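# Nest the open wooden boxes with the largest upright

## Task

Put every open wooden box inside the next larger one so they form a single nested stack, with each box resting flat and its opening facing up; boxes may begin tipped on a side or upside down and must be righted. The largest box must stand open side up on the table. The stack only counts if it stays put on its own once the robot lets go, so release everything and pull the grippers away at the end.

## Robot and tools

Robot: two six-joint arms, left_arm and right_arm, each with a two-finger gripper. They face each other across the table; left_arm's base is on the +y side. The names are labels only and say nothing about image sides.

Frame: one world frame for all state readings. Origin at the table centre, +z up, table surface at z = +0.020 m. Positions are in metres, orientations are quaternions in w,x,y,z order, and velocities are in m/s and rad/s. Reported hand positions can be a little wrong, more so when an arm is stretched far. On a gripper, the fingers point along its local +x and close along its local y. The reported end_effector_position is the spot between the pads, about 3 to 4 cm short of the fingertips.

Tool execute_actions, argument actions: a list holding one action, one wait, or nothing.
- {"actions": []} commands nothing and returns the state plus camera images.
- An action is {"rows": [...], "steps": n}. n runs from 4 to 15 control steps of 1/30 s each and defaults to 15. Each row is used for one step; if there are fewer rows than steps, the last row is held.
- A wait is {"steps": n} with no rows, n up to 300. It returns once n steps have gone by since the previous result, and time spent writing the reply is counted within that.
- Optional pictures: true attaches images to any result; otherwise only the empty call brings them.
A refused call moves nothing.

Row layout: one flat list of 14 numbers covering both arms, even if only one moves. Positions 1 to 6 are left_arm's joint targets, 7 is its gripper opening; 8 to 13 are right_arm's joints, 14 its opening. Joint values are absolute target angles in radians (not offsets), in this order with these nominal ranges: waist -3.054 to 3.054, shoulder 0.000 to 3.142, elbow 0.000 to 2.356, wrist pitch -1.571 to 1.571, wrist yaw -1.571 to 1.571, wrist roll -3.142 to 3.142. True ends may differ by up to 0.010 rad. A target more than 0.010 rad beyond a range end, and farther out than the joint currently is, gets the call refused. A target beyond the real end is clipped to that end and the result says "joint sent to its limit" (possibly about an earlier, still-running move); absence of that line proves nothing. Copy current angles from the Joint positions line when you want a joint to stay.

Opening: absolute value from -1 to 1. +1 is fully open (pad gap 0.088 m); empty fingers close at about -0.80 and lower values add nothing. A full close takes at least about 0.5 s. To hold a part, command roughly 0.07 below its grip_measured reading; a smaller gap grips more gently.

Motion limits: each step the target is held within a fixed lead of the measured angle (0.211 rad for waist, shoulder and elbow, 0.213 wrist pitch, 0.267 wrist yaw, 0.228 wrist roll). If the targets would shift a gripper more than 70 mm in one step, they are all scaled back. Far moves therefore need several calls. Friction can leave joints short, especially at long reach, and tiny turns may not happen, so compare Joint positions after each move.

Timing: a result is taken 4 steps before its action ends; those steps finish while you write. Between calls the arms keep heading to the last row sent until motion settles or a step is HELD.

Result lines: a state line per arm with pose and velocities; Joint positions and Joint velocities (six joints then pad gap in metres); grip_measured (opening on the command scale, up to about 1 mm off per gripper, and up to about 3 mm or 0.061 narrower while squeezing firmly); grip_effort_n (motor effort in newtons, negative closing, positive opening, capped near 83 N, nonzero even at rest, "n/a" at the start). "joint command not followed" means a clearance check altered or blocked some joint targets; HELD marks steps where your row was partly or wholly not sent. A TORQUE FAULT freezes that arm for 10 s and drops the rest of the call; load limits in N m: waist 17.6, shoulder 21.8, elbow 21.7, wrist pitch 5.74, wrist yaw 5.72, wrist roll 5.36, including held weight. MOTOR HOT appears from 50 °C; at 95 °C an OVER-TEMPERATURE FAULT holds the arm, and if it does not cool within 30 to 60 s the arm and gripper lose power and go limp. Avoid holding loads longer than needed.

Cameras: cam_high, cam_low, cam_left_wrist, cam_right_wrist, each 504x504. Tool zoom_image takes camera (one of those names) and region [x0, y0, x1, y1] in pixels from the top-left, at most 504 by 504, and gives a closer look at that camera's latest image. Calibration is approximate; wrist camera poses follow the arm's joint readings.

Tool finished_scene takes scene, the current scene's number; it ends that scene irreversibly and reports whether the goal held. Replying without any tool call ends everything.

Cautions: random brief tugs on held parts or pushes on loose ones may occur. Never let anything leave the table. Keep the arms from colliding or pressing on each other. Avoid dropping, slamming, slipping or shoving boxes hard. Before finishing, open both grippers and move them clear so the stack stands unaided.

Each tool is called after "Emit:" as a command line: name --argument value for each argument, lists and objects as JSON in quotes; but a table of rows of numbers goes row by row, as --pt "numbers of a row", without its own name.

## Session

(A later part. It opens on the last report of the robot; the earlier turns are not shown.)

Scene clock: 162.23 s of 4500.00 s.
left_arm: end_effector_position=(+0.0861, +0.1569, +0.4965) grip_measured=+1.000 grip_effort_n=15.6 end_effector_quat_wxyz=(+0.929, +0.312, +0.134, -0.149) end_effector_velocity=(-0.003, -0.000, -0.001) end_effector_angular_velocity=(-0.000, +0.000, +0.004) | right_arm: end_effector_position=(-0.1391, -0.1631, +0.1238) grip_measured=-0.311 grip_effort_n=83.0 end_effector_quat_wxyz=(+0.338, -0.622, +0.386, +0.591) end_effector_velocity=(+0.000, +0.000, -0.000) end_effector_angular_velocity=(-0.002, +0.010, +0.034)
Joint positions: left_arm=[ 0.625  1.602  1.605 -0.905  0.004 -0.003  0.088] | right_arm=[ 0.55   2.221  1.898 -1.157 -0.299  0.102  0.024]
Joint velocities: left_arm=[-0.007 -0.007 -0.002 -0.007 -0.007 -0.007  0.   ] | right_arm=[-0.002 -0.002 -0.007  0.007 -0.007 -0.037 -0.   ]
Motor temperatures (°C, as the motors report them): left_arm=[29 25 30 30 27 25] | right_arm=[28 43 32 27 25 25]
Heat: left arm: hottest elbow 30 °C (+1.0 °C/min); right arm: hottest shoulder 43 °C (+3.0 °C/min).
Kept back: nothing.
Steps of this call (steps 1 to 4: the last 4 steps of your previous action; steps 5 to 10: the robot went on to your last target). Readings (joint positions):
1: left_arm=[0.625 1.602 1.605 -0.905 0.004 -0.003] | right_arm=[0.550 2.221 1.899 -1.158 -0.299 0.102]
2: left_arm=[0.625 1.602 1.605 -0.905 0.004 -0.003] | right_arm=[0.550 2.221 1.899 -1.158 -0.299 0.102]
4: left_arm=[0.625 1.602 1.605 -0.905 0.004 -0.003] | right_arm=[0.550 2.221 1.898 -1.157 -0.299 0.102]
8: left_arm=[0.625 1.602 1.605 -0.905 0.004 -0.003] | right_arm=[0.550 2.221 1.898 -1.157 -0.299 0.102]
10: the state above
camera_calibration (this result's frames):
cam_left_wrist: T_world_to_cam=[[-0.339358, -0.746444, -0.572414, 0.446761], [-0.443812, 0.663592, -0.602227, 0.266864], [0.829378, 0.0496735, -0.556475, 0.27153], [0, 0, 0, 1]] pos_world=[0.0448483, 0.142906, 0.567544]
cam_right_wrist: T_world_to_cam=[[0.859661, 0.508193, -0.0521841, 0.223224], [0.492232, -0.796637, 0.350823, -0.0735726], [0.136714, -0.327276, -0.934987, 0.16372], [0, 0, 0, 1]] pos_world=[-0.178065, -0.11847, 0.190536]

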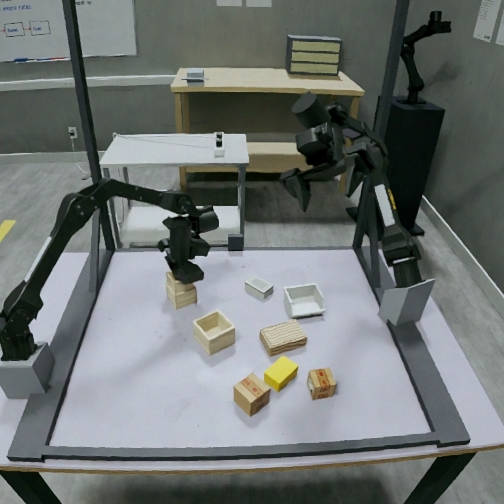

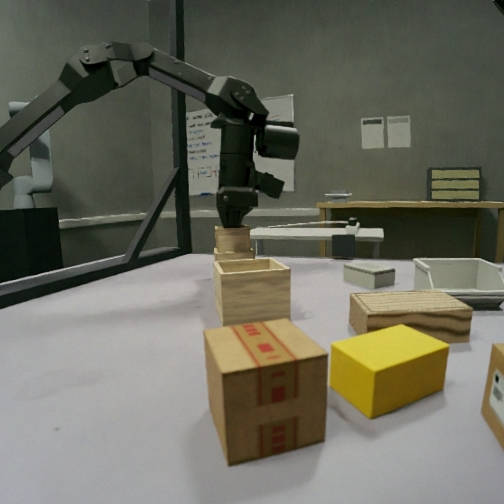

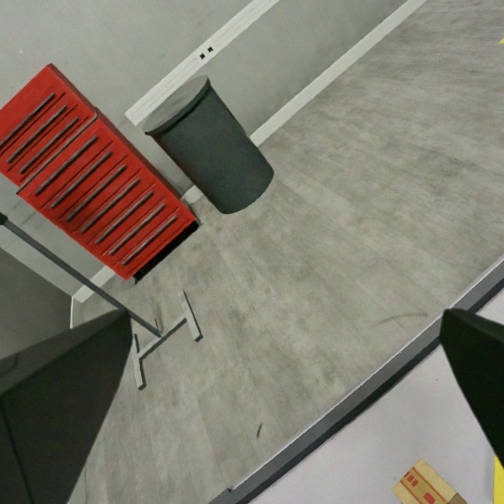

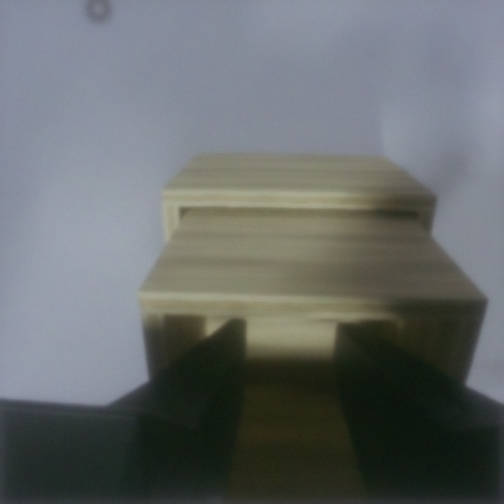

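Emit:
execute_actions --actions '[{"rows":[[0.628,1.6,1.6,-0.905,0,0,1,0.55,2.225,1.84,-1.11,-0.299,0.102,0.2]],"steps":15}]'

Emit:
execute_actions --actions '[{"steps":10}]' --pictures true

Emit:
zoom_image --camera "cam_low" --region '[160,160,320,300]'

Scene clock: 163.70 s of 4500.00 s.
left_arm: end_effector_position=(+0.0861, +0.1569, +0.4965) grip_measured=+1.000 grip_effort_n=15.6 end_effector_quat_wxyz=(+0.929, +0.312, +0.134, -0.149) end_effector_velocity=(-0.003, +0.001, +0.001) end_effector_angular_velocity=(-0.005, -0.004, +0.005) | right_arm: end_effector_position=(-0.1352, -0.1639, +0.1136) grip_measured=-0.311 grip_effort_n=83.0 end_effector_quat_wxyz=(+0.338, -0.622, +0.386, +0.591) end_effector_velocity=(-0.003, -0.000, +0.001) end_effector_angular_velocity=(-0.006, +0.023, +0.005)
Joint positions: left_arm=[ 0.625  1.602  1.605 -0.905  0.004 -0.003  0.088] | right_arm=[ 0.55   2.221  1.854 -1.114 -0.299  0.102  0.024]
Joint velocities: left_arm=[-0.002 -0.007  0.002 -0.007 -0.007 -0.007  0.   ] | right_arm=[-0.002 -0.002 -0.002  0.007 -0.022 -0.007 -0.   ]
Motor temperatures (°C, as the motors report them): left_arm=[29 25 30 30 27 25] | right_arm=[28 43 32 27 25 25]
Heat: left arm: hottest elbow 30 °C (+1.0 °C/min); right arm: hottest shoulder 43 °C (+2.0 °C/min).
Steps of this call (steps 1 to 15: the robot went on to your last target; steps 16 to 33: nothing new was sent; steps 34 to 44: the first 11 steps of this action). Readings (joint positions):
34: left_arm=[0.625 1.602 1.605 -0.905 0.004 -0.003] | right_arm=[0.550 2.221 1.893 -1.151 -0.299 0.102]
35: left_arm=[0.625 1.602 1.605 -0.905 0.004 -0.003] | right_arm=[0.550 2.221 1.884 -1.138 -0.299 0.102]
37: left_arm=[0.625 1.602 1.605 -0.905 0.004 -0.003] | right_arm=[0.550 2.221 1.871 -1.126 -0.299 0.102]
41: left_arm=[0.625 1.602 1.605 -0.905 0.004 -0.003] | right_arm=[0.550 2.221 1.854 -1.118 -0.299 0.102]
44: the state above

Scene clock: 164.03 s of 4500.00 s.
left_arm: end_effector_position=(+0.0861, +0.1569, +0.4965) grip_measured=+1.000 grip_effort_n=15.1 end_effector_quat_wxyz=(+0.929, +0.312, +0.134, -0.149) end_effector_velocity=(-0.001, +0.001, -0.001) end_effector_angular_velocity=(-0.015, +0.006, +0.015) | right_arm: end_effector_position=(-0.1351, -0.1640, +0.1131) grip_measured=-0.311 grip_effort_n=83.0 end_effector_quat_wxyz=(+0.338, -0.622, +0.386, +0.591) end_effector_velocity=(-0.002, -0.001, -0.000) end_effector_angular_velocity=(-0.010, +0.020, +0.004)
Joint positions: left_arm=[ 0.625  1.602  1.605 -0.905  0.004 -0.003  0.088] | right_arm=[ 0.55   2.221  1.852 -1.112 -0.299  0.102  0.024]
Joint velocities: left_arm=[-0.002 -0.002 -0.002 -0.007 -0.007 -0.022  0.   ] | right_arm=[-0.002 -0.002 -0.007  0.007 -0.022 -0.007 -0.   ]
Motor temperatures (°C, as the motors report them): left_arm=[29 25 30 30 27 25] | right_arm=[28 43 32 27 25 25]
Heat: left arm: hottest elbow 30 °C (+1.0 °C/min); right arm: hottest shoulder 43 °C (+2.0 °C/min).
Kept back: nothing.
Steps of this call (steps 1 to 4: the last 4 steps of your previous action; steps 5 to 10: the robot went on to your last target). Readings (joint positions):
1: left_arm=[0.625 1.602 1.605 -0.905 0.004 -0.003] | right_arm=[0.550 2.221 1.854 -1.114 -0.299 0.102]
2: left_arm=[0.625 1.602 1.605 -0.905 0.004 -0.003] | right_arm=[0.550 2.221 1.853 -1.113 -0.299 0.102]
4: left_arm=[0.625 1.602 1.605 -0.905 0.004 -0.003] | right_arm=[0.550 2.221 1.853 -1.113 -0.299 0.102]
8: left_arm=[0.625 1.602 1.605 -0.905 0.004 -0.003] | right_arm=[0.550 2.221 1.853 -1.112 -0.299 0.102]
10: the state above
camera_calibration (this result's frames):
cam_left_wrist: T_world_to_cam=[[-0.339358, -0.746444, -0.572414, 0.446761], [-0.443812, 0.663592, -0.602227, 0.266864], [0.829378, 0.0496735, -0.556475, 0.27153], [0, 0, 0, 1]] pos_world=[0.0448483, 0.142906, 0.567544]
cam_right_wrist: T_world_to_cam=[[0.859721, 0.508094, -0.0521537, 0.219623], [0.49208, -0.796579, 0.351168, -0.0726024], [0.136882, -0.32757, -0.934859, 0.152838], [0, 0, 0, 1]] pos_world=[-0.174009, -0.119358, 0.179832]

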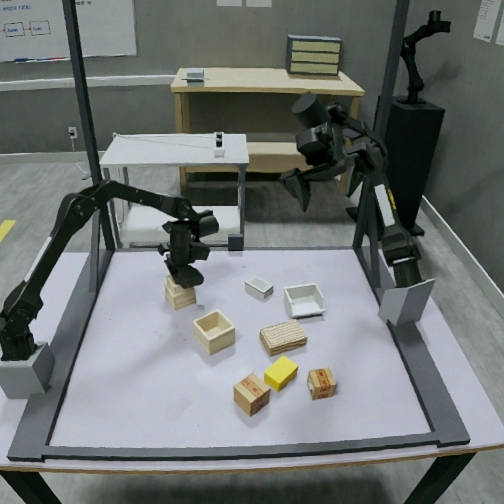

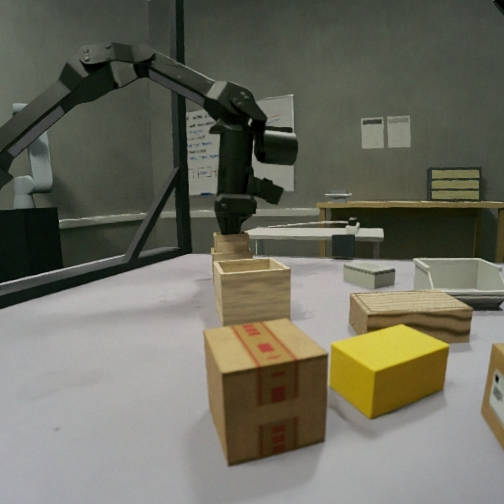

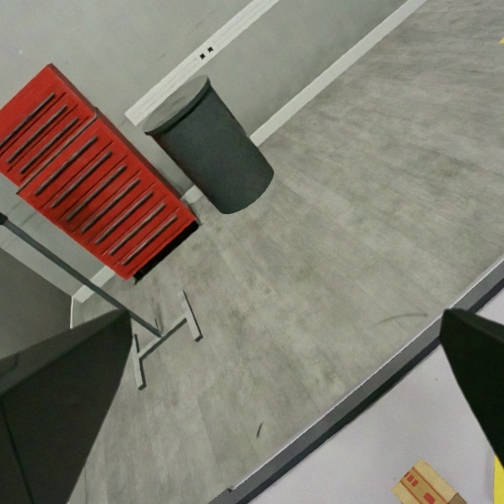

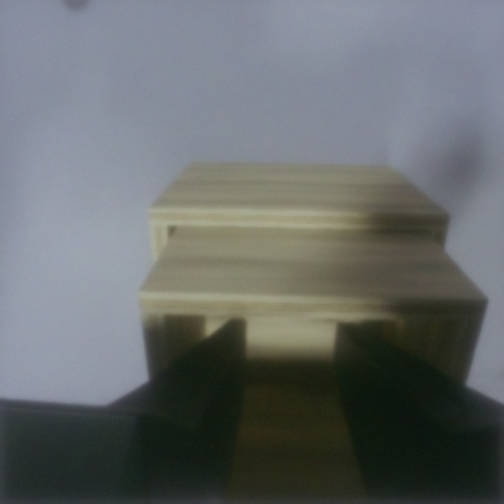

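Region (160, 160, 320, 300) of cam_low's 504x504 image, scaled by 3.150, with more detail than that image has; it fills the top 441 rows of this view, and the rest is white.

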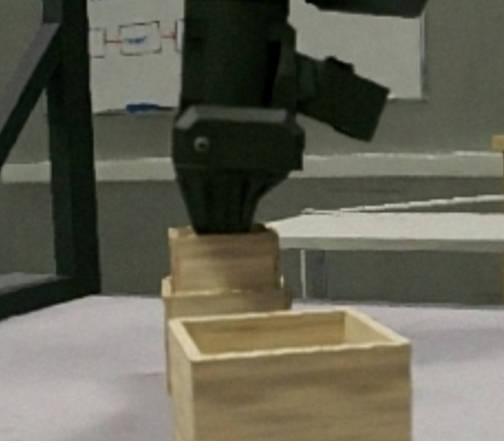

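Going in. Continue.

Emit:
execute_actions --actions '[{"rows":[[0.628,1.6,1.6,-0.905,0,0,1,0.55,2.225,1.76,-1.03,-0.299,0.102,0.2]],"steps":15}]'

Emit:
execute_actions --actions '[{"rows":[[0.628,1.6,1.6,-0.905,0,0,1,0.55,2.225,1.70,-0.96,-0.299,0.102,0.2]],"steps":15}]'

Emit:
execute_actions --actions '[{"steps":10}]' --pictures true

Emit:
zoom_image --camera "cam_low" --region '[160,160,320,300]'

Scene clock: 164.57 s of 4500.00 s.
left_arm: end_effector_position=(+0.0861, +0.1569, +0.4965) grip_measured=+1.000 grip_effort_n=15.1 end_effector_quat_wxyz=(+0.929, +0.312, +0.134, -0.149) end_effector_velocity=(-0.003, +0.003, -0.003) end_effector_angular_velocity=(+0.016, +0.008, +0.011) | right_arm: end_effector_position=(-0.1278, -0.1664, +0.0960) grip_measured=-0.311 grip_effort_n=83.0 end_effector_quat_wxyz=(+0.338, -0.622, +0.386, +0.592) end_effector_velocity=(-0.002, +0.002, +0.001) end_effector_angular_velocity=(+0.013, +0.001, +0.013)
Joint positions: left_arm=[ 0.625  1.602  1.605 -0.905  0.004 -0.003  0.088] | right_arm=[ 0.55   2.219  1.775 -1.035 -0.299  0.102  0.024]
Joint velocities: left_arm=[-0.002 -0.007 -0.002 -0.022 -0.007  0.007  0.   ] | right_arm=[ 0.002 -0.002  0.002  0.007  0.007 -0.007 -0.   ]
Motor temperatures (°C, as the motors report them): left_arm=[29 25 30 30 27 25] | right_arm=[28 43 31 27 25 25]
Heat: left arm: hottest elbow 30 °C (+1.0 °C/min); right arm: hottest shoulder 43 °C (+2.0 °C/min).
Steps of this call (steps 1 to 5: the robot went on to your last target; steps 6 to 16: the first 11 steps of this action). Readings (joint positions):
6: left_arm=[0.625 1.602 1.605 -0.905 0.004 -0.003] | right_arm=[0.550 2.221 1.845 -1.101 -0.299 0.102]
7: left_arm=[0.625 1.602 1.605 -0.905 0.004 -0.003] | right_arm=[0.550 2.219 1.829 -1.079 -0.299 0.102]
9: left_arm=[0.625 1.602 1.605 -0.905 0.004 -0.003] | right_arm=[0.550 2.219 1.805 -1.058 -0.299 0.102]
13: left_arm=[0.625 1.602 1.605 -0.905 0.004 -0.003] | right_arm=[0.550 2.219 1.776 -1.042 -0.299 0.102]
16: the state above

Scene clock: 165.07 s of 4500.00 s.
left_arm: end_effector_position=(+0.0861, +0.1569, +0.4965) grip_measured=+1.000 grip_effort_n=15.6 end_effector_quat_wxyz=(+0.929, +0.312, +0.134, -0.149) end_effector_velocity=(+0.000, +0.003, -0.000) end_effector_angular_velocity=(-0.013, -0.003, +0.027) | right_arm: end_effector_position=(-0.1225, -0.1676, +0.0821) grip_measured=-0.311 grip_effort_n=83.0 end_effector_quat_wxyz=(+0.339, -0.620, +0.384, +0.595) end_effector_velocity=(-0.001, -0.004, -0.003) end_effector_angular_velocity=(-0.026, +0.027, +0.001)
Joint positions: left_arm=[ 0.625  1.602  1.605 -0.905  0.004 -0.003  0.088] | right_arm=[ 0.55   2.219  1.714 -0.966 -0.299  0.102  0.024]
Joint velocities: left_arm=[-0.002 -0.002 -0.002 -0.007 -0.022 -0.022  0.   ] | right_arm=[-0.002  0.002 -0.012  0.007 -0.037 -0.007 -0.   ]
Motor temperatures (°C, as the motors report them): left_arm=[29 25 30 30 27 25] | right_arm=[28 43 31 27 25 25]
Heat: left arm: hottest elbow 30 °C (+1.0 °C/min); right arm: hottest shoulder 43 °C (+2.0 °C/min).
Steps of this call (steps 1 to 4: the last 4 steps of your previous action; steps 5 to 15: the first 11 steps of this action). Readings (joint positions):
5: left_arm=[0.625 1.602 1.605 -0.905 0.004 -0.003] | right_arm=[0.550 2.219 1.766 -1.024 -0.299 0.102]
6: left_arm=[0.625 1.602 1.605 -0.905 0.004 -0.003] | right_arm=[0.550 2.219 1.755 -1.005 -0.299 0.102]
8: left_arm=[0.625 1.602 1.605 -0.905 0.004 -0.003] | right_arm=[0.550 2.219 1.737 -0.985 -0.299 0.102]
12: left_arm=[0.625 1.602 1.605 -0.905 0.004 -0.003] | right_arm=[0.550 2.219 1.715 -0.971 -0.299 0.102]
15: the state above

Scene clock: 165.40 s of 4500.00 s.
left_arm: end_effector_position=(+0.0861, +0.1569, +0.4965) grip_measured=+1.000 grip_effort_n=15.1 end_effector_quat_wxyz=(+0.929, +0.312, +0.134, -0.149) end_effector_velocity=(+0.001, +0.001, +0.002) end_effector_angular_velocity=(-0.023, -0.006, +0.011) | right_arm: end_effector_position=(-0.1224, -0.1676, +0.0816) grip_measured=-0.311 grip_effort_n=83.0 end_effector_quat_wxyz=(+0.339, -0.620, +0.384, +0.595) end_effector_velocity=(+0.003, +0.003, -0.001) end_effector_angular_velocity=(+0.008, -0.005, -0.013)
Joint positions: left_arm=[ 0.625  1.602  1.605 -0.905  0.004 -0.003  0.088] | right_arm=[ 0.55   2.219  1.712 -0.963 -0.299  0.102  0.024]
Joint velocities: left_arm=[ 0.002 -0.002 -0.002  0.007 -0.007 -0.022  0.   ] | right_arm=[-0.007  0.002 -0.002  0.007  0.007  0.007 -0.   ]
Motor temperatures (°C, as the motors report them): left_arm=[29 25 30 30 27 25] | right_arm=[28 43 31 27 25 25]
Heat: left arm: hottest elbow 30 °C (+1.0 °C/min); right arm: hottest shoulder 43 °C (+2.0 °C/min).
Kept back: nothing.
Steps of this call (steps 1 to 4: the last 4 steps of your previous action; steps 5 to 10: the robot went on to your last target). Readings (joint positions):
1: left_arm=[0.625 1.602 1.605 -0.905 0.004 -0.003] | right_arm=[0.550 2.219 1.714 -0.965 -0.299 0.102]
2: left_arm=[0.625 1.602 1.605 -0.905 0.004 -0.003] | right_arm=[0.550 2.219 1.713 -0.964 -0.299 0.102]
4: left_arm=[0.625 1.602 1.605 -0.905 0.004 -0.003] | right_arm=[0.550 2.219 1.712 -0.964 -0.299 0.102]
8: left_arm=[0.625 1.602 1.605 -0.905 0.004 -0.003] | right_arm=[0.550 2.219 1.712 -0.963 -0.299 0.102]
10: the state above
camera_calibration (this result's frames):
cam_left_wrist: T_world_to_cam=[[-0.339358, -0.746444, -0.572414, 0.446761], [-0.443812, 0.663592, -0.602227, 0.266864], [0.829378, 0.0496735, -0.556475, 0.27153], [0, 0, 0, 1]] pos_world=[0.0448483, 0.142906, 0.567544]
cam_right_wrist: T_world_to_cam=[[0.858032, 0.510856, -0.052989, 0.209244], [0.496302, -0.798165, 0.341492, -0.0696162], [0.132159, -0.319309, -0.93839, 0.121493], [0, 0, 0, 1]] pos_world=[-0.161044, -0.123665, 0.148869]

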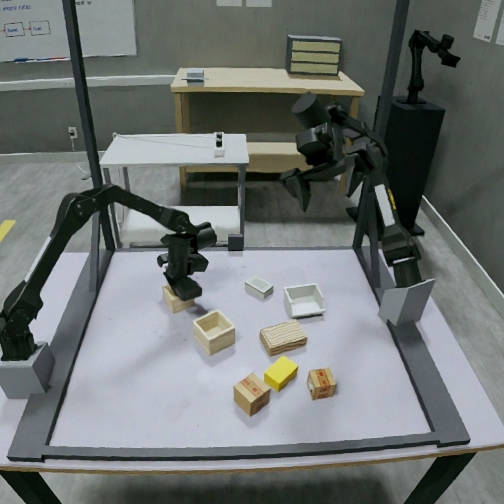

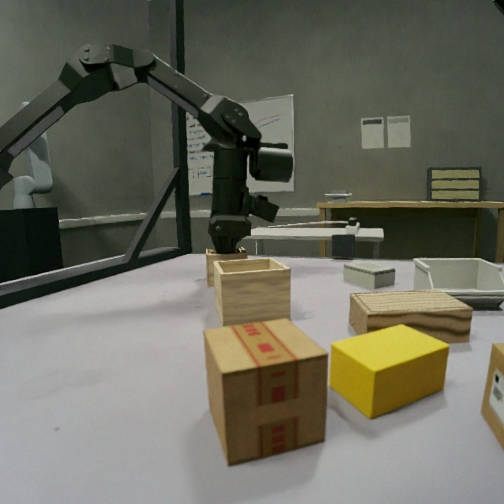

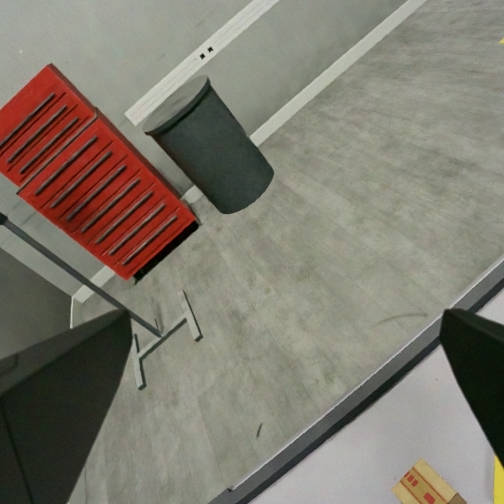

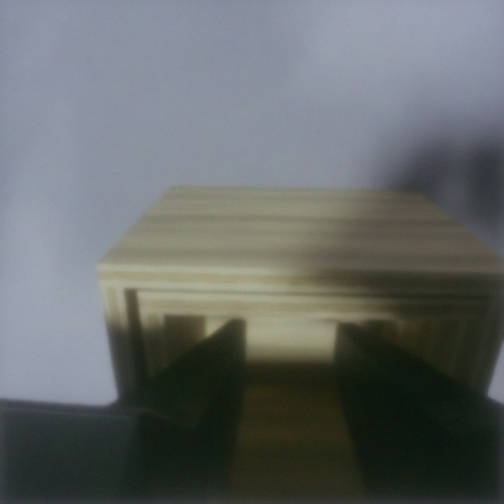

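Region (160, 160, 320, 300) of cam_low's 504x504 image, scaled by 3.150, with more detail than that image has; it fills the top 441 rows of this view, and the rest is white.

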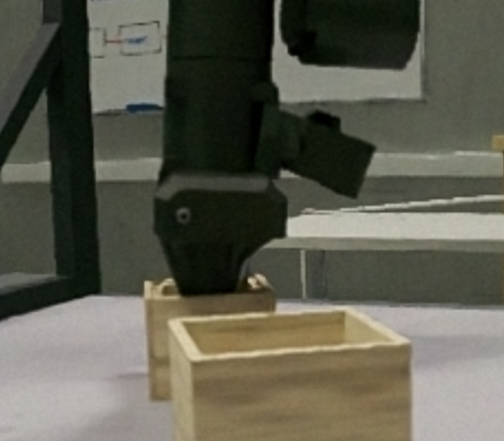

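Emit:
execute_actions --actions '[{"rows":[[0.628,1.6,1.6,-0.905,0,0,1,0.55,2.219,1.712,-0.963,-0.299,0.102,-0.8]],"steps":15}]'

Emit:
execute_actions --actions '[{"rows":[[0.628,1.6,1.6,-0.905,0,0,1,0.55,2.19,1.86,-1.14,-0.299,0.102,-0.8]],"steps":15}]'

Emit:
execute_actions --actions '[{"rows":[[0.628,1.6,1.6,-0.905,0,0,1,0.478,2.19,1.84,-1.12,-0.299,0.102,0.0]],"steps":15}]'

Emit:
execute_actions --actions '[{"steps":10}]' --pictures true

Scene clock: 166.10 s of 4500.00 s.
left_arm: end_effector_position=(+0.0861, +0.1569, +0.4965) grip_measured=+1.000 grip_effort_n=15.1 end_effector_quat_wxyz=(+0.929, +0.312, +0.134, -0.149) end_effector_velocity=(-0.003, +0.001, -0.003) end_effector_angular_velocity=(-0.000, +0.020, +0.004) | right_arm: end_effector_position=(-0.1224, -0.1676, +0.0816) grip_measured=-0.753 grip_effort_n=-15.6 end_effector_quat_wxyz=(+0.339, -0.620, +0.384, +0.595) end_effector_velocity=(-0.005, +0.002, +0.002) end_effector_angular_velocity=(+0.016, +0.019, -0.013)
Joint positions: left_arm=[ 0.625  1.602  1.605 -0.905  0.004 -0.003  0.088] | right_arm=[ 0.55   2.219  1.712 -0.963 -0.299  0.102  0.002]
Joint velocities: left_arm=[-0.002 -0.002  0.002 -0.022  0.007 -0.007  0.   ] | right_arm=[ 0.002 -0.007 -0.002  0.022 -0.007  0.022 -0.018]
Motor temperatures (°C, as the motors report them): left_arm=[29 25 30 30 27 25] | right_arm=[28 43 31 27 25 25]
Heat: left arm: hottest elbow 30 °C (+1.0 °C/min); right arm: hottest shoulder 43 °C (+2.0 °C/min).
Steps of this call (steps 1 to 10: the robot went on to your last target; steps 11 to 21: the first 11 steps of this action). Readings (joint positions):
11: left_arm=[0.625 1.602 1.605 -0.905 0.004 -0.003] | right_arm=[0.550 2.219 1.712 -0.963 -0.299 0.102]
12: left_arm=[0.625 1.602 1.605 -0.905 0.004 -0.003] | right_arm=[0.550 2.219 1.712 -0.963 -0.299 0.102]
14: left_arm=[0.625 1.602 1.605 -0.905 0.004 -0.003] | right_arm=[0.550 2.219 1.712 -0.963 -0.299 0.102]
18: left_arm=[0.625 1.602 1.605 -0.905 0.004 -0.003] | right_arm=[0.550 2.219 1.712 -0.963 -0.299 0.102]
21: the state above

Scene clock: 166.60 s of 4500.00 s.
left_arm: end_effector_position=(+0.0861, +0.1569, +0.4965) grip_measured=+1.000 grip_effort_n=15.6 end_effector_quat_wxyz=(+0.929, +0.312, +0.134, -0.149) end_effector_velocity=(-0.001, -0.000, -0.002) end_effector_angular_velocity=(+0.002, +0.004, +0.007) | right_arm: end_effector_position=(-0.1375, -0.1664, +0.1261) grip_measured=-0.795 grip_effort_n=-22.1 end_effector_quat_wxyz=(+0.339, -0.618, +0.383, +0.597) end_effector_velocity=(+0.013, -0.016, +0.002) end_effector_angular_velocity=(-0.070, -0.058, -0.004)
Joint positions: left_arm=[ 0.625  1.602  1.605 -0.905  0.004 -0.003  0.088] | right_arm=[ 0.55   2.189  1.852 -1.128 -0.299  0.102  0.   ]
Joint velocities: left_arm=[-0.007 -0.002 -0.002 -0.007 -0.007 -0.007  0.   ] | right_arm=[-0.002 -0.002 -0.002 -0.095  0.007 -0.022 -0.   ]
Motor temperatures (°C, as the motors report them): left_arm=[29 25 30 30 27 25] | right_arm=[28 43 31 27 25 25]
Heat: left arm: hottest elbow 30 °C (+1.0 °C/min); right arm: hottest shoulder 43 °C (+2.0 °C/min).
Steps of this call (steps 1 to 4: the last 4 steps of your previous action; steps 5 to 15: the first 11 steps of this action). Readings (joint positions):
5: left_arm=[0.625 1.602 1.605 -0.905 0.004 -0.003] | right_arm=[0.550 2.219 1.724 -0.985 -0.299 0.102]
6: left_arm=[0.625 1.602 1.605 -0.905 0.004 -0.003] | right_arm=[0.550 2.219 1.749 -1.031 -0.299 0.102]
8: left_arm=[0.625 1.602 1.605 -0.905 0.004 -0.003] | right_arm=[0.550 2.215 1.789 -1.079 -0.299 0.102]
12: left_arm=[0.625 1.602 1.605 -0.905 0.004 -0.003] | right_arm=[0.550 2.192 1.844 -1.117 -0.299 0.102]
15: the state above

Scene clock: 167.10 s of 4500.00 s.
left_arm: end_effector_position=(+0.0861, +0.1569, +0.4965) grip_measured=+1.000 grip_effort_n=15.1 end_effector_quat_wxyz=(+0.929, +0.312, +0.134, -0.149) end_effector_velocity=(-0.002, +0.003, -0.002) end_effector_angular_velocity=(-0.011, +0.013, +0.021) | right_arm: end_effector_position=(-0.1121, -0.1445, +0.1344) grip_measured=-0.040 grip_effort_n=18.4 end_effector_quat_wxyz=(+0.368, -0.598, +0.397, +0.591) end_effector_velocity=(-0.013, -0.004, -0.000) end_effector_angular_velocity=(+0.005, +0.033, +0.049)
Joint positions: left_arm=[ 0.625  1.602  1.605 -0.905  0.004 -0.003  0.088] | right_arm=[ 0.473  2.189  1.852 -1.123 -0.299  0.102  0.037]
Joint velocities: left_arm=[-0.002 -0.002  0.002 -0.022 -0.007 -0.022  0.   ] | right_arm=[ 0.022 -0.007 -0.002  0.022 -0.022 -0.022  0.016]
Motor temperatures (°C, as the motors report them): left_arm=[29 25 30 30 27 25] | right_arm=[28 43 31 27 25 25]
Heat: left arm: hottest elbow 30 °C (+1.0 °C/min); right arm: hottest shoulder 43 °C (+2.0 °C/min).
Steps of this call (steps 1 to 4: the last 4 steps of your previous action; steps 5 to 15: the first 11 steps of this action). Readings (joint positions):
5: left_arm=[0.625 1.602 1.605 -0.905 0.004 -0.003] | right_arm=[0.548 2.189 1.852 -1.135 -0.299 0.102]
6: left_arm=[0.625 1.602 1.605 -0.905 0.004 -0.003] | right_arm=[0.541 2.189 1.852 -1.134 -0.299 0.102]
8: left_arm=[0.625 1.602 1.605 -0.905 0.004 -0.003] | right_arm=[0.516 2.189 1.852 -1.128 -0.299 0.102]
12: left_arm=[0.625 1.602 1.605 -0.905 0.004 -0.003] | right_arm=[0.476 2.189 1.852 -1.123 -0.299 0.102]
15: the state above

Scene clock: 167.43 s of 4500.00 s.
left_arm: end_effector_position=(+0.0861, +0.1569, +0.4965) grip_measured=+1.000 grip_effort_n=15.6 end_effector_quat_wxyz=(+0.929, +0.312, +0.134, -0.149) end_effector_velocity=(+0.001, +0.001, +0.002) end_effector_angular_velocity=(-0.004, -0.017, +0.014) | right_arm: end_effector_position=(-0.1132, -0.1450, +0.1341) grip_measured=-0.005 grip_effort_n=18.4 end_effector_quat_wxyz=(+0.367, -0.599, +0.397, +0.591) end_effector_velocity=(+0.004, -0.003, +0.001) end_effector_angular_velocity=(-0.014, -0.017, -0.001)
Joint positions: left_arm=[ 0.625  1.602  1.605 -0.905  0.004 -0.003  0.088] | right_arm=[ 0.476  2.189  1.852 -1.122 -0.299  0.102  0.039]
Joint velocities: left_arm=[-0.002 -0.002 -0.002  0.007 -0.022 -0.007  0.   ] | right_arm=[-0.002 -0.002 -0.002 -0.022  0.007 -0.007  0.   ]
Motor temperatures (°C, as the motors report them): left_arm=[29 25 30 30 27 25] | right_arm=[28 43 31 27 25 25]
Heat: left arm: hottest elbow 30 °C (+1.0 °C/min); right arm: hottest shoulder 43 °C (+2.0 °C/min).
Kept back: nothing.
Steps of this call (steps 1 to 4: the last 4 steps of your previous action; steps 5 to 10: the robot went on to your last target). Readings (joint positions):
1: left_arm=[0.625 1.602 1.605 -0.905 0.004 -0.003] | right_arm=[0.474 2.189 1.852 -1.123 -0.299 0.102]
2: left_arm=[0.625 1.602 1.605 -0.905 0.004 -0.003] | right_arm=[0.475 2.189 1.852 -1.123 -0.299 0.102]
4: left_arm=[0.625 1.602 1.605 -0.905 0.004 -0.003] | right_arm=[0.475 2.189 1.852 -1.122 -0.299 0.102]
8: left_arm=[0.625 1.602 1.605 -0.905 0.004 -0.003] | right_arm=[0.476 2.189 1.852 -1.122 -0.299 0.102]
10: the state above
camera_calibration (this result's frames):
cam_left_wrist: T_world_to_cam=[[-0.339358, -0.746444, -0.572414, 0.446761], [-0.443812, 0.663592, -0.602227, 0.266864], [0.829378, 0.0496735, -0.556475, 0.27153], [0, 0, 0, 1]] pos_world=[0.0448483, 0.142906, 0.567544]
cam_right_wrist: T_world_to_cam=[[0.890444, 0.452916, -0.0444565, 0.186723], [0.442915, -0.840025, 0.313343, -0.0824175], [0.104573, -0.298705, -0.948599, 0.178], [0, 0, 0, 1]] pos_world=[-0.148377, -0.100633, 0.202977]

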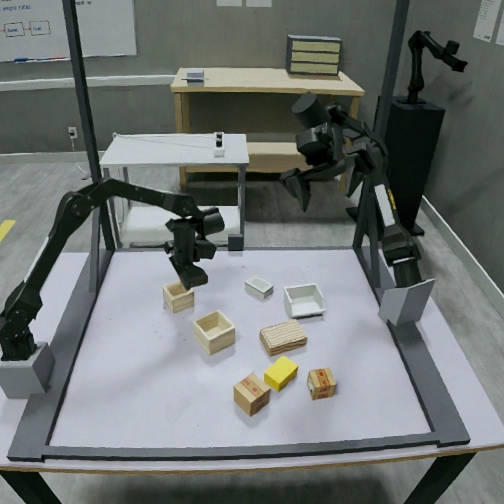

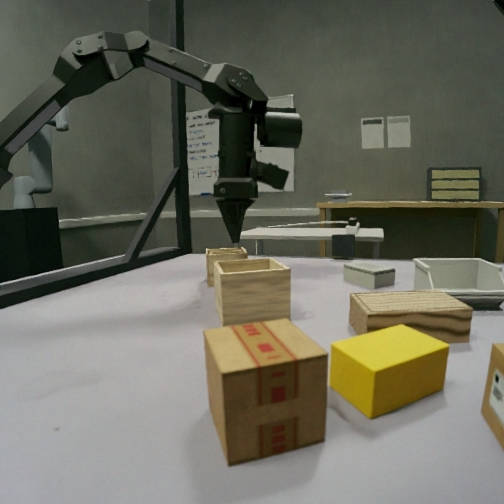

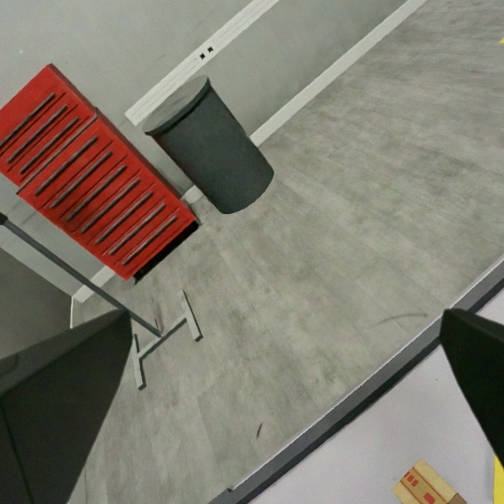

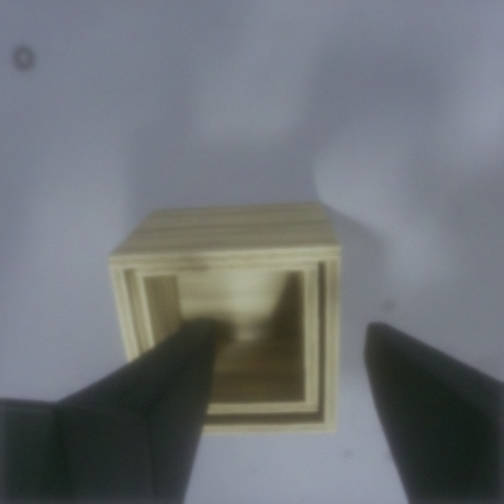

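Emit:
execute_actions --actions '[{"rows":[[0.628,1.6,1.6,-0.905,0,0,1,0.476,2.235,1.75,-0.99,-0.299,0.102,0.0]],"steps":15}]'

Emit:
execute_actions --actions '[{"steps":10}]' --pictures true

Scene clock: 168.00 s of 4500.00 s.
left_arm: end_effector_position=(+0.0861, +0.1569, +0.4965) grip_measured=+1.000 grip_effort_n=15.1 end_effector_quat_wxyz=(+0.929, +0.312, +0.134, -0.149) end_effector_velocity=(-0.002, +0.002, -0.005) end_effector_angular_velocity=(+0.002, +0.023, +0.007) | right_arm: end_effector_position=(-0.1032, -0.1428, +0.0985) grip_measured=-0.003 grip_effort_n=18.4 end_effector_quat_wxyz=(+0.367, -0.600, +0.397, +0.590) end_effector_velocity=(-0.011, +0.013, +0.002) end_effector_angular_velocity=(+0.061, +0.062, +0.041)
Joint positions: left_arm=[ 0.625  1.602  1.605 -0.905  0.004 -0.003  0.088] | right_arm=[ 0.476  2.225  1.761 -0.999 -0.299  0.102  0.039]
Joint velocities: left_arm=[-0.002 -0.002 -0.002 -0.022  0.007 -0.007  0.   ] | right_arm=[-0.002 -0.007 -0.002  0.081 -0.022 -0.022 -0.   ]
Motor temperatures (°C, as the motors report them): left_arm=[29 25 30 30 27 25] | right_arm=[28 43 31 27 25 25]
Heat: left arm: hottest elbow 30 °C (+1.0 °C/min); right arm: hottest shoulder 43 °C (+1.0 °C/min).
Steps of this call (steps 1 to 6: the robot went on to your last target; steps 7 to 17: the first 11 steps of this action). Readings (joint positions):
7: left_arm=[0.625 1.602 1.605 -0.905 0.004 -0.003] | right_arm=[0.476 2.189 1.842 -1.105 -0.299 0.102]
8: left_arm=[0.625 1.602 1.605 -0.905 0.004 -0.003] | right_arm=[0.476 2.189 1.825 -1.070 -0.299 0.102]
10: left_arm=[0.625 1.602 1.605 -0.905 0.004 -0.003] | right_arm=[0.476 2.197 1.800 -1.035 -0.299 0.102]
14: left_arm=[0.625 1.602 1.605 -0.905 0.004 -0.003] | right_arm=[0.476 2.221 1.767 -1.008 -0.299 0.102]
17: the state above

Scene clock: 168.33 s of 4500.00 s.
left_arm: end_effector_position=(+0.0861, +0.1569, +0.4965) grip_measured=+1.000 grip_effort_n=15.1 end_effector_quat_wxyz=(+0.929, +0.312, +0.134, -0.149) end_effector_velocity=(-0.002, +0.003, -0.002) end_effector_angular_velocity=(+0.002, +0.010, +0.016) | right_arm: end_effector_position=(-0.1038, -0.1417, +0.0984) grip_measured=-0.003 grip_effort_n=18.8 end_effector_quat_wxyz=(+0.367, -0.598, +0.396, +0.593) end_effector_velocity=(+0.003, +0.002, +0.002) end_effector_angular_velocity=(+0.012, -0.002, +0.002)
Joint positions: left_arm=[ 0.625  1.602  1.605 -0.905  0.004 -0.003  0.088] | right_arm=[ 0.476  2.225  1.761 -0.992 -0.299  0.102  0.039]
Joint velocities: left_arm=[-0.002 -0.002  0.002 -0.022 -0.007 -0.007  0.   ] | right_arm=[-0.007 -0.007 -0.007  0.007  0.007 -0.007 -0.   ]
Motor temperatures (°C, as the motors report them): left_arm=[29 25 30 30 27 25] | right_arm=[28 43 31 27 25 25]
Heat: left arm: hottest elbow 30 °C (+1.0 °C/min); right arm: hottest shoulder 43 °C (+1.0 °C/min).
Kept back: nothing.
Steps of this call (steps 1 to 4: the last 4 steps of your previous action; steps 5 to 10: the robot went on to your last target). Readings (joint positions):
1: left_arm=[0.625 1.602 1.605 -0.905 0.004 -0.003] | right_arm=[0.476 2.225 1.761 -0.996 -0.299 0.102]
2: left_arm=[0.625 1.602 1.605 -0.905 0.004 -0.003] | right_arm=[0.476 2.225 1.761 -0.994 -0.299 0.102]
4: left_arm=[0.625 1.602 1.605 -0.905 0.004 -0.003] | right_arm=[0.476 2.225 1.761 -0.994 -0.299 0.102]
8: left_arm=[0.625 1.602 1.605 -0.905 0.004 -0.003] | right_arm=[0.476 2.225 1.761 -0.992 -0.299 0.102]
10: the state above
camera_calibration (this result's frames):
cam_left_wrist: T_world_to_cam=[[-0.339358, -0.746444, -0.572414, 0.446761], [-0.443812, 0.663592, -0.602227, 0.266864], [0.829378, 0.0496735, -0.556475, 0.27153], [0, 0, 0, 1]] pos_world=[0.0448483, 0.142906, 0.567544]
cam_right_wrist: T_world_to_cam=[[0.889904, 0.453951, -0.0447121, 0.175403], [0.44435, -0.840563, 0.309852, -0.0721704], [0.103074, -0.295606, -0.949733, 0.144568], [0, 0, 0, 1]] pos_world=[-0.138924, -0.0975529, 0.167506]

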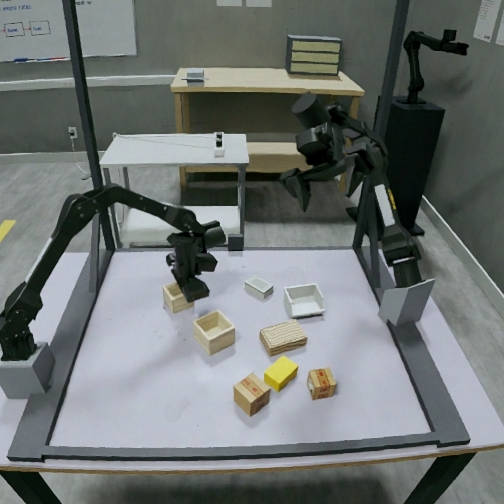

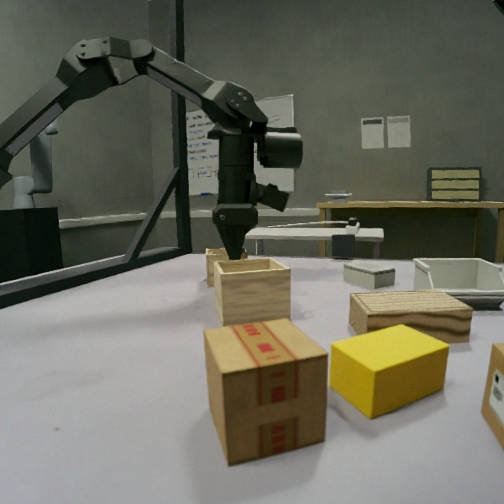

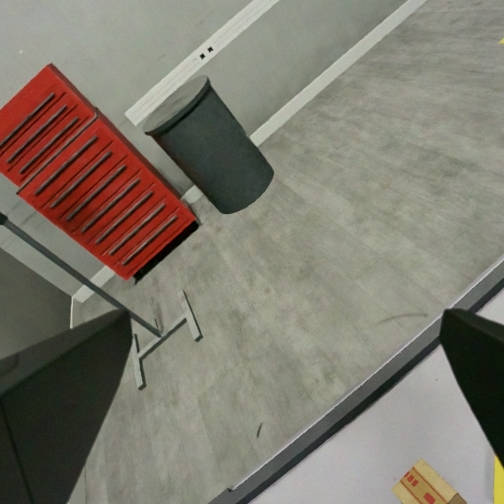

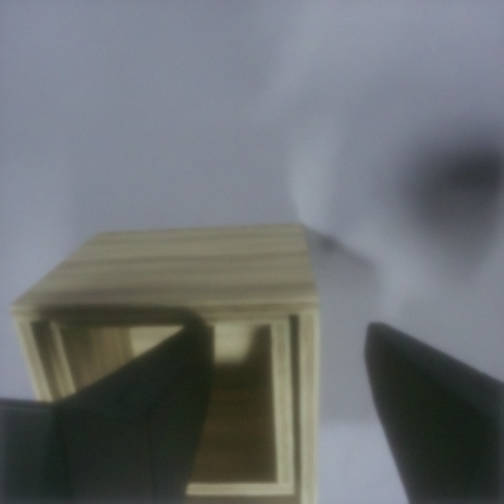

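Emit:
execute_actions --actions '[{"rows":[[0.628,1.6,1.6,-0.905,0,0,1,0.476,2.185,1.685,-0.96,-0.299,0.102,0.0]],"steps":15}]'

Emit:
execute_actions --actions '[{"steps":10}]' --pictures true

Scene clock: 168.80 s of 4500.00 s.
left_arm: end_effector_position=(+0.0861, +0.1569, +0.4965) grip_measured=+1.000 grip_effort_n=15.6 end_effector_quat_wxyz=(+0.929, +0.312, +0.134, -0.149) end_effector_velocity=(+0.002, +0.003, -0.001) end_effector_angular_velocity=(+0.003, -0.002, +0.024) | right_arm: end_effector_position=(-0.0979, -0.1497, +0.0949) grip_measured=-0.003 grip_effort_n=18.8 end_effector_quat_wxyz=(+0.367, -0.600, +0.397, +0.590) end_effector_velocity=(-0.005, +0.002, +0.013) end_effector_angular_velocity=(+0.036, +0.030, +0.032)
Joint positions: left_arm=[ 0.625  1.602  1.605 -0.905  0.004 -0.003  0.088] | right_arm=[ 0.476  2.199  1.699 -0.964 -0.299  0.102  0.039]
Joint velocities: left_arm=[-0.002  0.002 -0.002 -0.007 -0.022 -0.007  0.   ] | right_arm=[-0.002 -0.042 -0.017  0.022 -0.007 -0.022  0.   ]
Motor temperatures (°C, as the motors report them): left_arm=[29 25 30 30 27 25] | right_arm=[28 43 31 27 25 25]
Heat: left arm: hottest elbow 30 °C (+1.0 °C/min); right arm: hottest shoulder 43 °C (+1.0 °C/min).
Steps of this call (steps 1 to 3: the robot went on to your last target; steps 4 to 14: the first 11 steps of this action). Readings (joint positions):
4: left_arm=[0.625 1.602 1.605 -0.905 0.004 -0.003] | right_arm=[0.476 2.223 1.755 -0.985 -0.299 0.102]
5: left_arm=[0.625 1.602 1.605 -0.905 0.004 -0.003] | right_arm=[0.476 2.216 1.742 -0.977 -0.299 0.102]
7: left_arm=[0.625 1.602 1.605 -0.905 0.004 -0.003] | right_arm=[0.476 2.207 1.720 -0.975 -0.299 0.102]
11: left_arm=[0.625 1.602 1.605 -0.905 0.004 -0.003] | right_arm=[0.476 2.203 1.702 -0.966 -0.299 0.102]
14: the state above

Scene clock: 169.13 s of 4500.00 s.
left_arm: end_effector_position=(+0.0861, +0.1569, +0.4965) grip_measured=+1.000 grip_effort_n=15.1 end_effector_quat_wxyz=(+0.929, +0.312, +0.134, -0.149) end_effector_velocity=(+0.001, +0.001, -0.003) end_effector_angular_velocity=(-0.013, +0.010, +0.018) | right_arm: end_effector_position=(-0.0982, -0.1497, +0.0959) grip_measured=-0.003 grip_effort_n=18.4 end_effector_quat_wxyz=(+0.367, -0.599, +0.397, +0.591) end_effector_velocity=(+0.006, -0.003, -0.003) end_effector_angular_velocity=(-0.013, -0.016, +0.014)
Joint positions: left_arm=[ 0.625  1.602  1.605 -0.905  0.004 -0.003  0.088] | right_arm=[ 0.476  2.195  1.697 -0.963 -0.299  0.102  0.039]
Joint velocities: left_arm=[-0.002  0.002 -0.002 -0.007 -0.007 -0.022  0.   ] | right_arm=[-0.002  0.002 -0.012 -0.007  0.007 -0.022 -0.   ]
Motor temperatures (°C, as the motors report them): left_arm=[29 25 30 30 27 25] | right_arm=[28 43 31 27 25 25]
Heat: left arm: hottest elbow 30 °C (+1.0 °C/min); right arm: hottest shoulder 43 °C (+1.0 °C/min).
Kept back: nothing.
Steps of this call (steps 1 to 4: the last 4 steps of your previous action; steps 5 to 10: the robot went on to your last target). Readings (joint positions):
1: left_arm=[0.625 1.602 1.605 -0.905 0.004 -0.003] | right_arm=[0.476 2.198 1.699 -0.963 -0.299 0.102]
2: left_arm=[0.625 1.602 1.605 -0.905 0.004 -0.003] | right_arm=[0.476 2.197 1.699 -0.963 -0.299 0.102]
4: left_arm=[0.625 1.602 1.605 -0.905 0.004 -0.003] | right_arm=[0.476 2.196 1.699 -0.963 -0.299 0.102]
8: left_arm=[0.625 1.602 1.605 -0.905 0.004 -0.003] | right_arm=[0.476 2.195 1.698 -0.963 -0.299 0.102]
10: the state above
camera_calibration (this result's frames):
cam_left_wrist: T_world_to_cam=[[-0.339358, -0.746444, -0.572414, 0.446761], [-0.443812, 0.663592, -0.602227, 0.266864], [0.829378, 0.0496735, -0.556475, 0.27153], [0, 0, 0, 1]] pos_world=[0.0448483, 0.142906, 0.567544]
cam_right_wrist: T_world_to_cam=[[0.890606, 0.452605, -0.044379, 0.173784], [0.442483, -0.839862, 0.31439, -0.0811763], [0.105022, -0.299634, -0.948256, 0.13872], [0, 0, 0, 1]] pos_world=[-0.133423, -0.105267, 0.164775]

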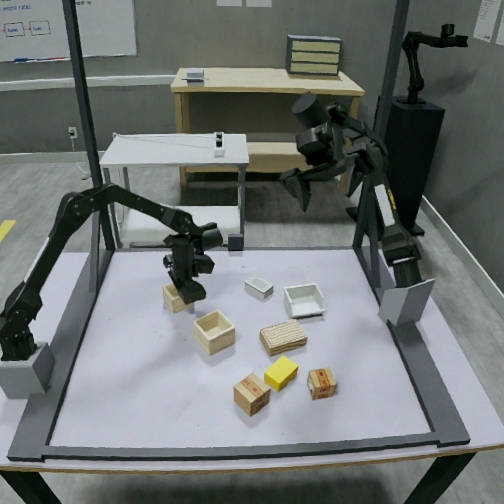

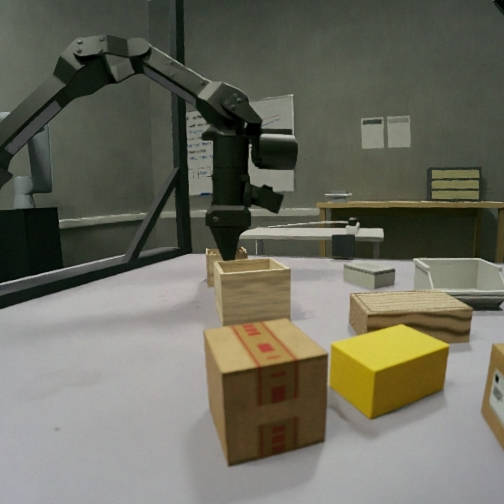

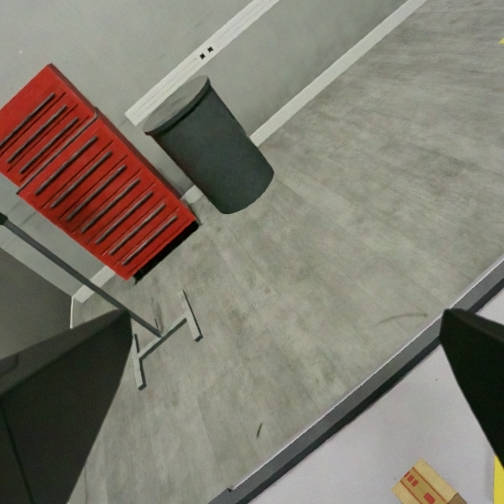

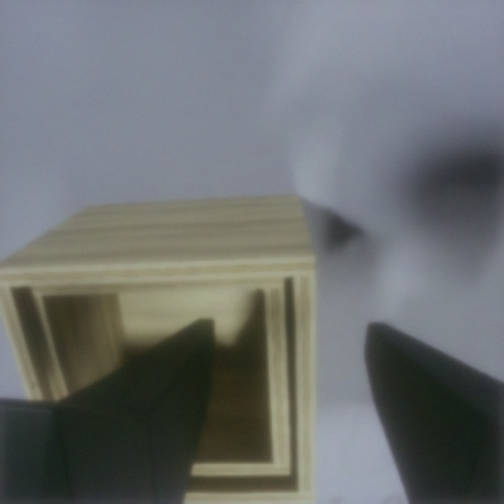

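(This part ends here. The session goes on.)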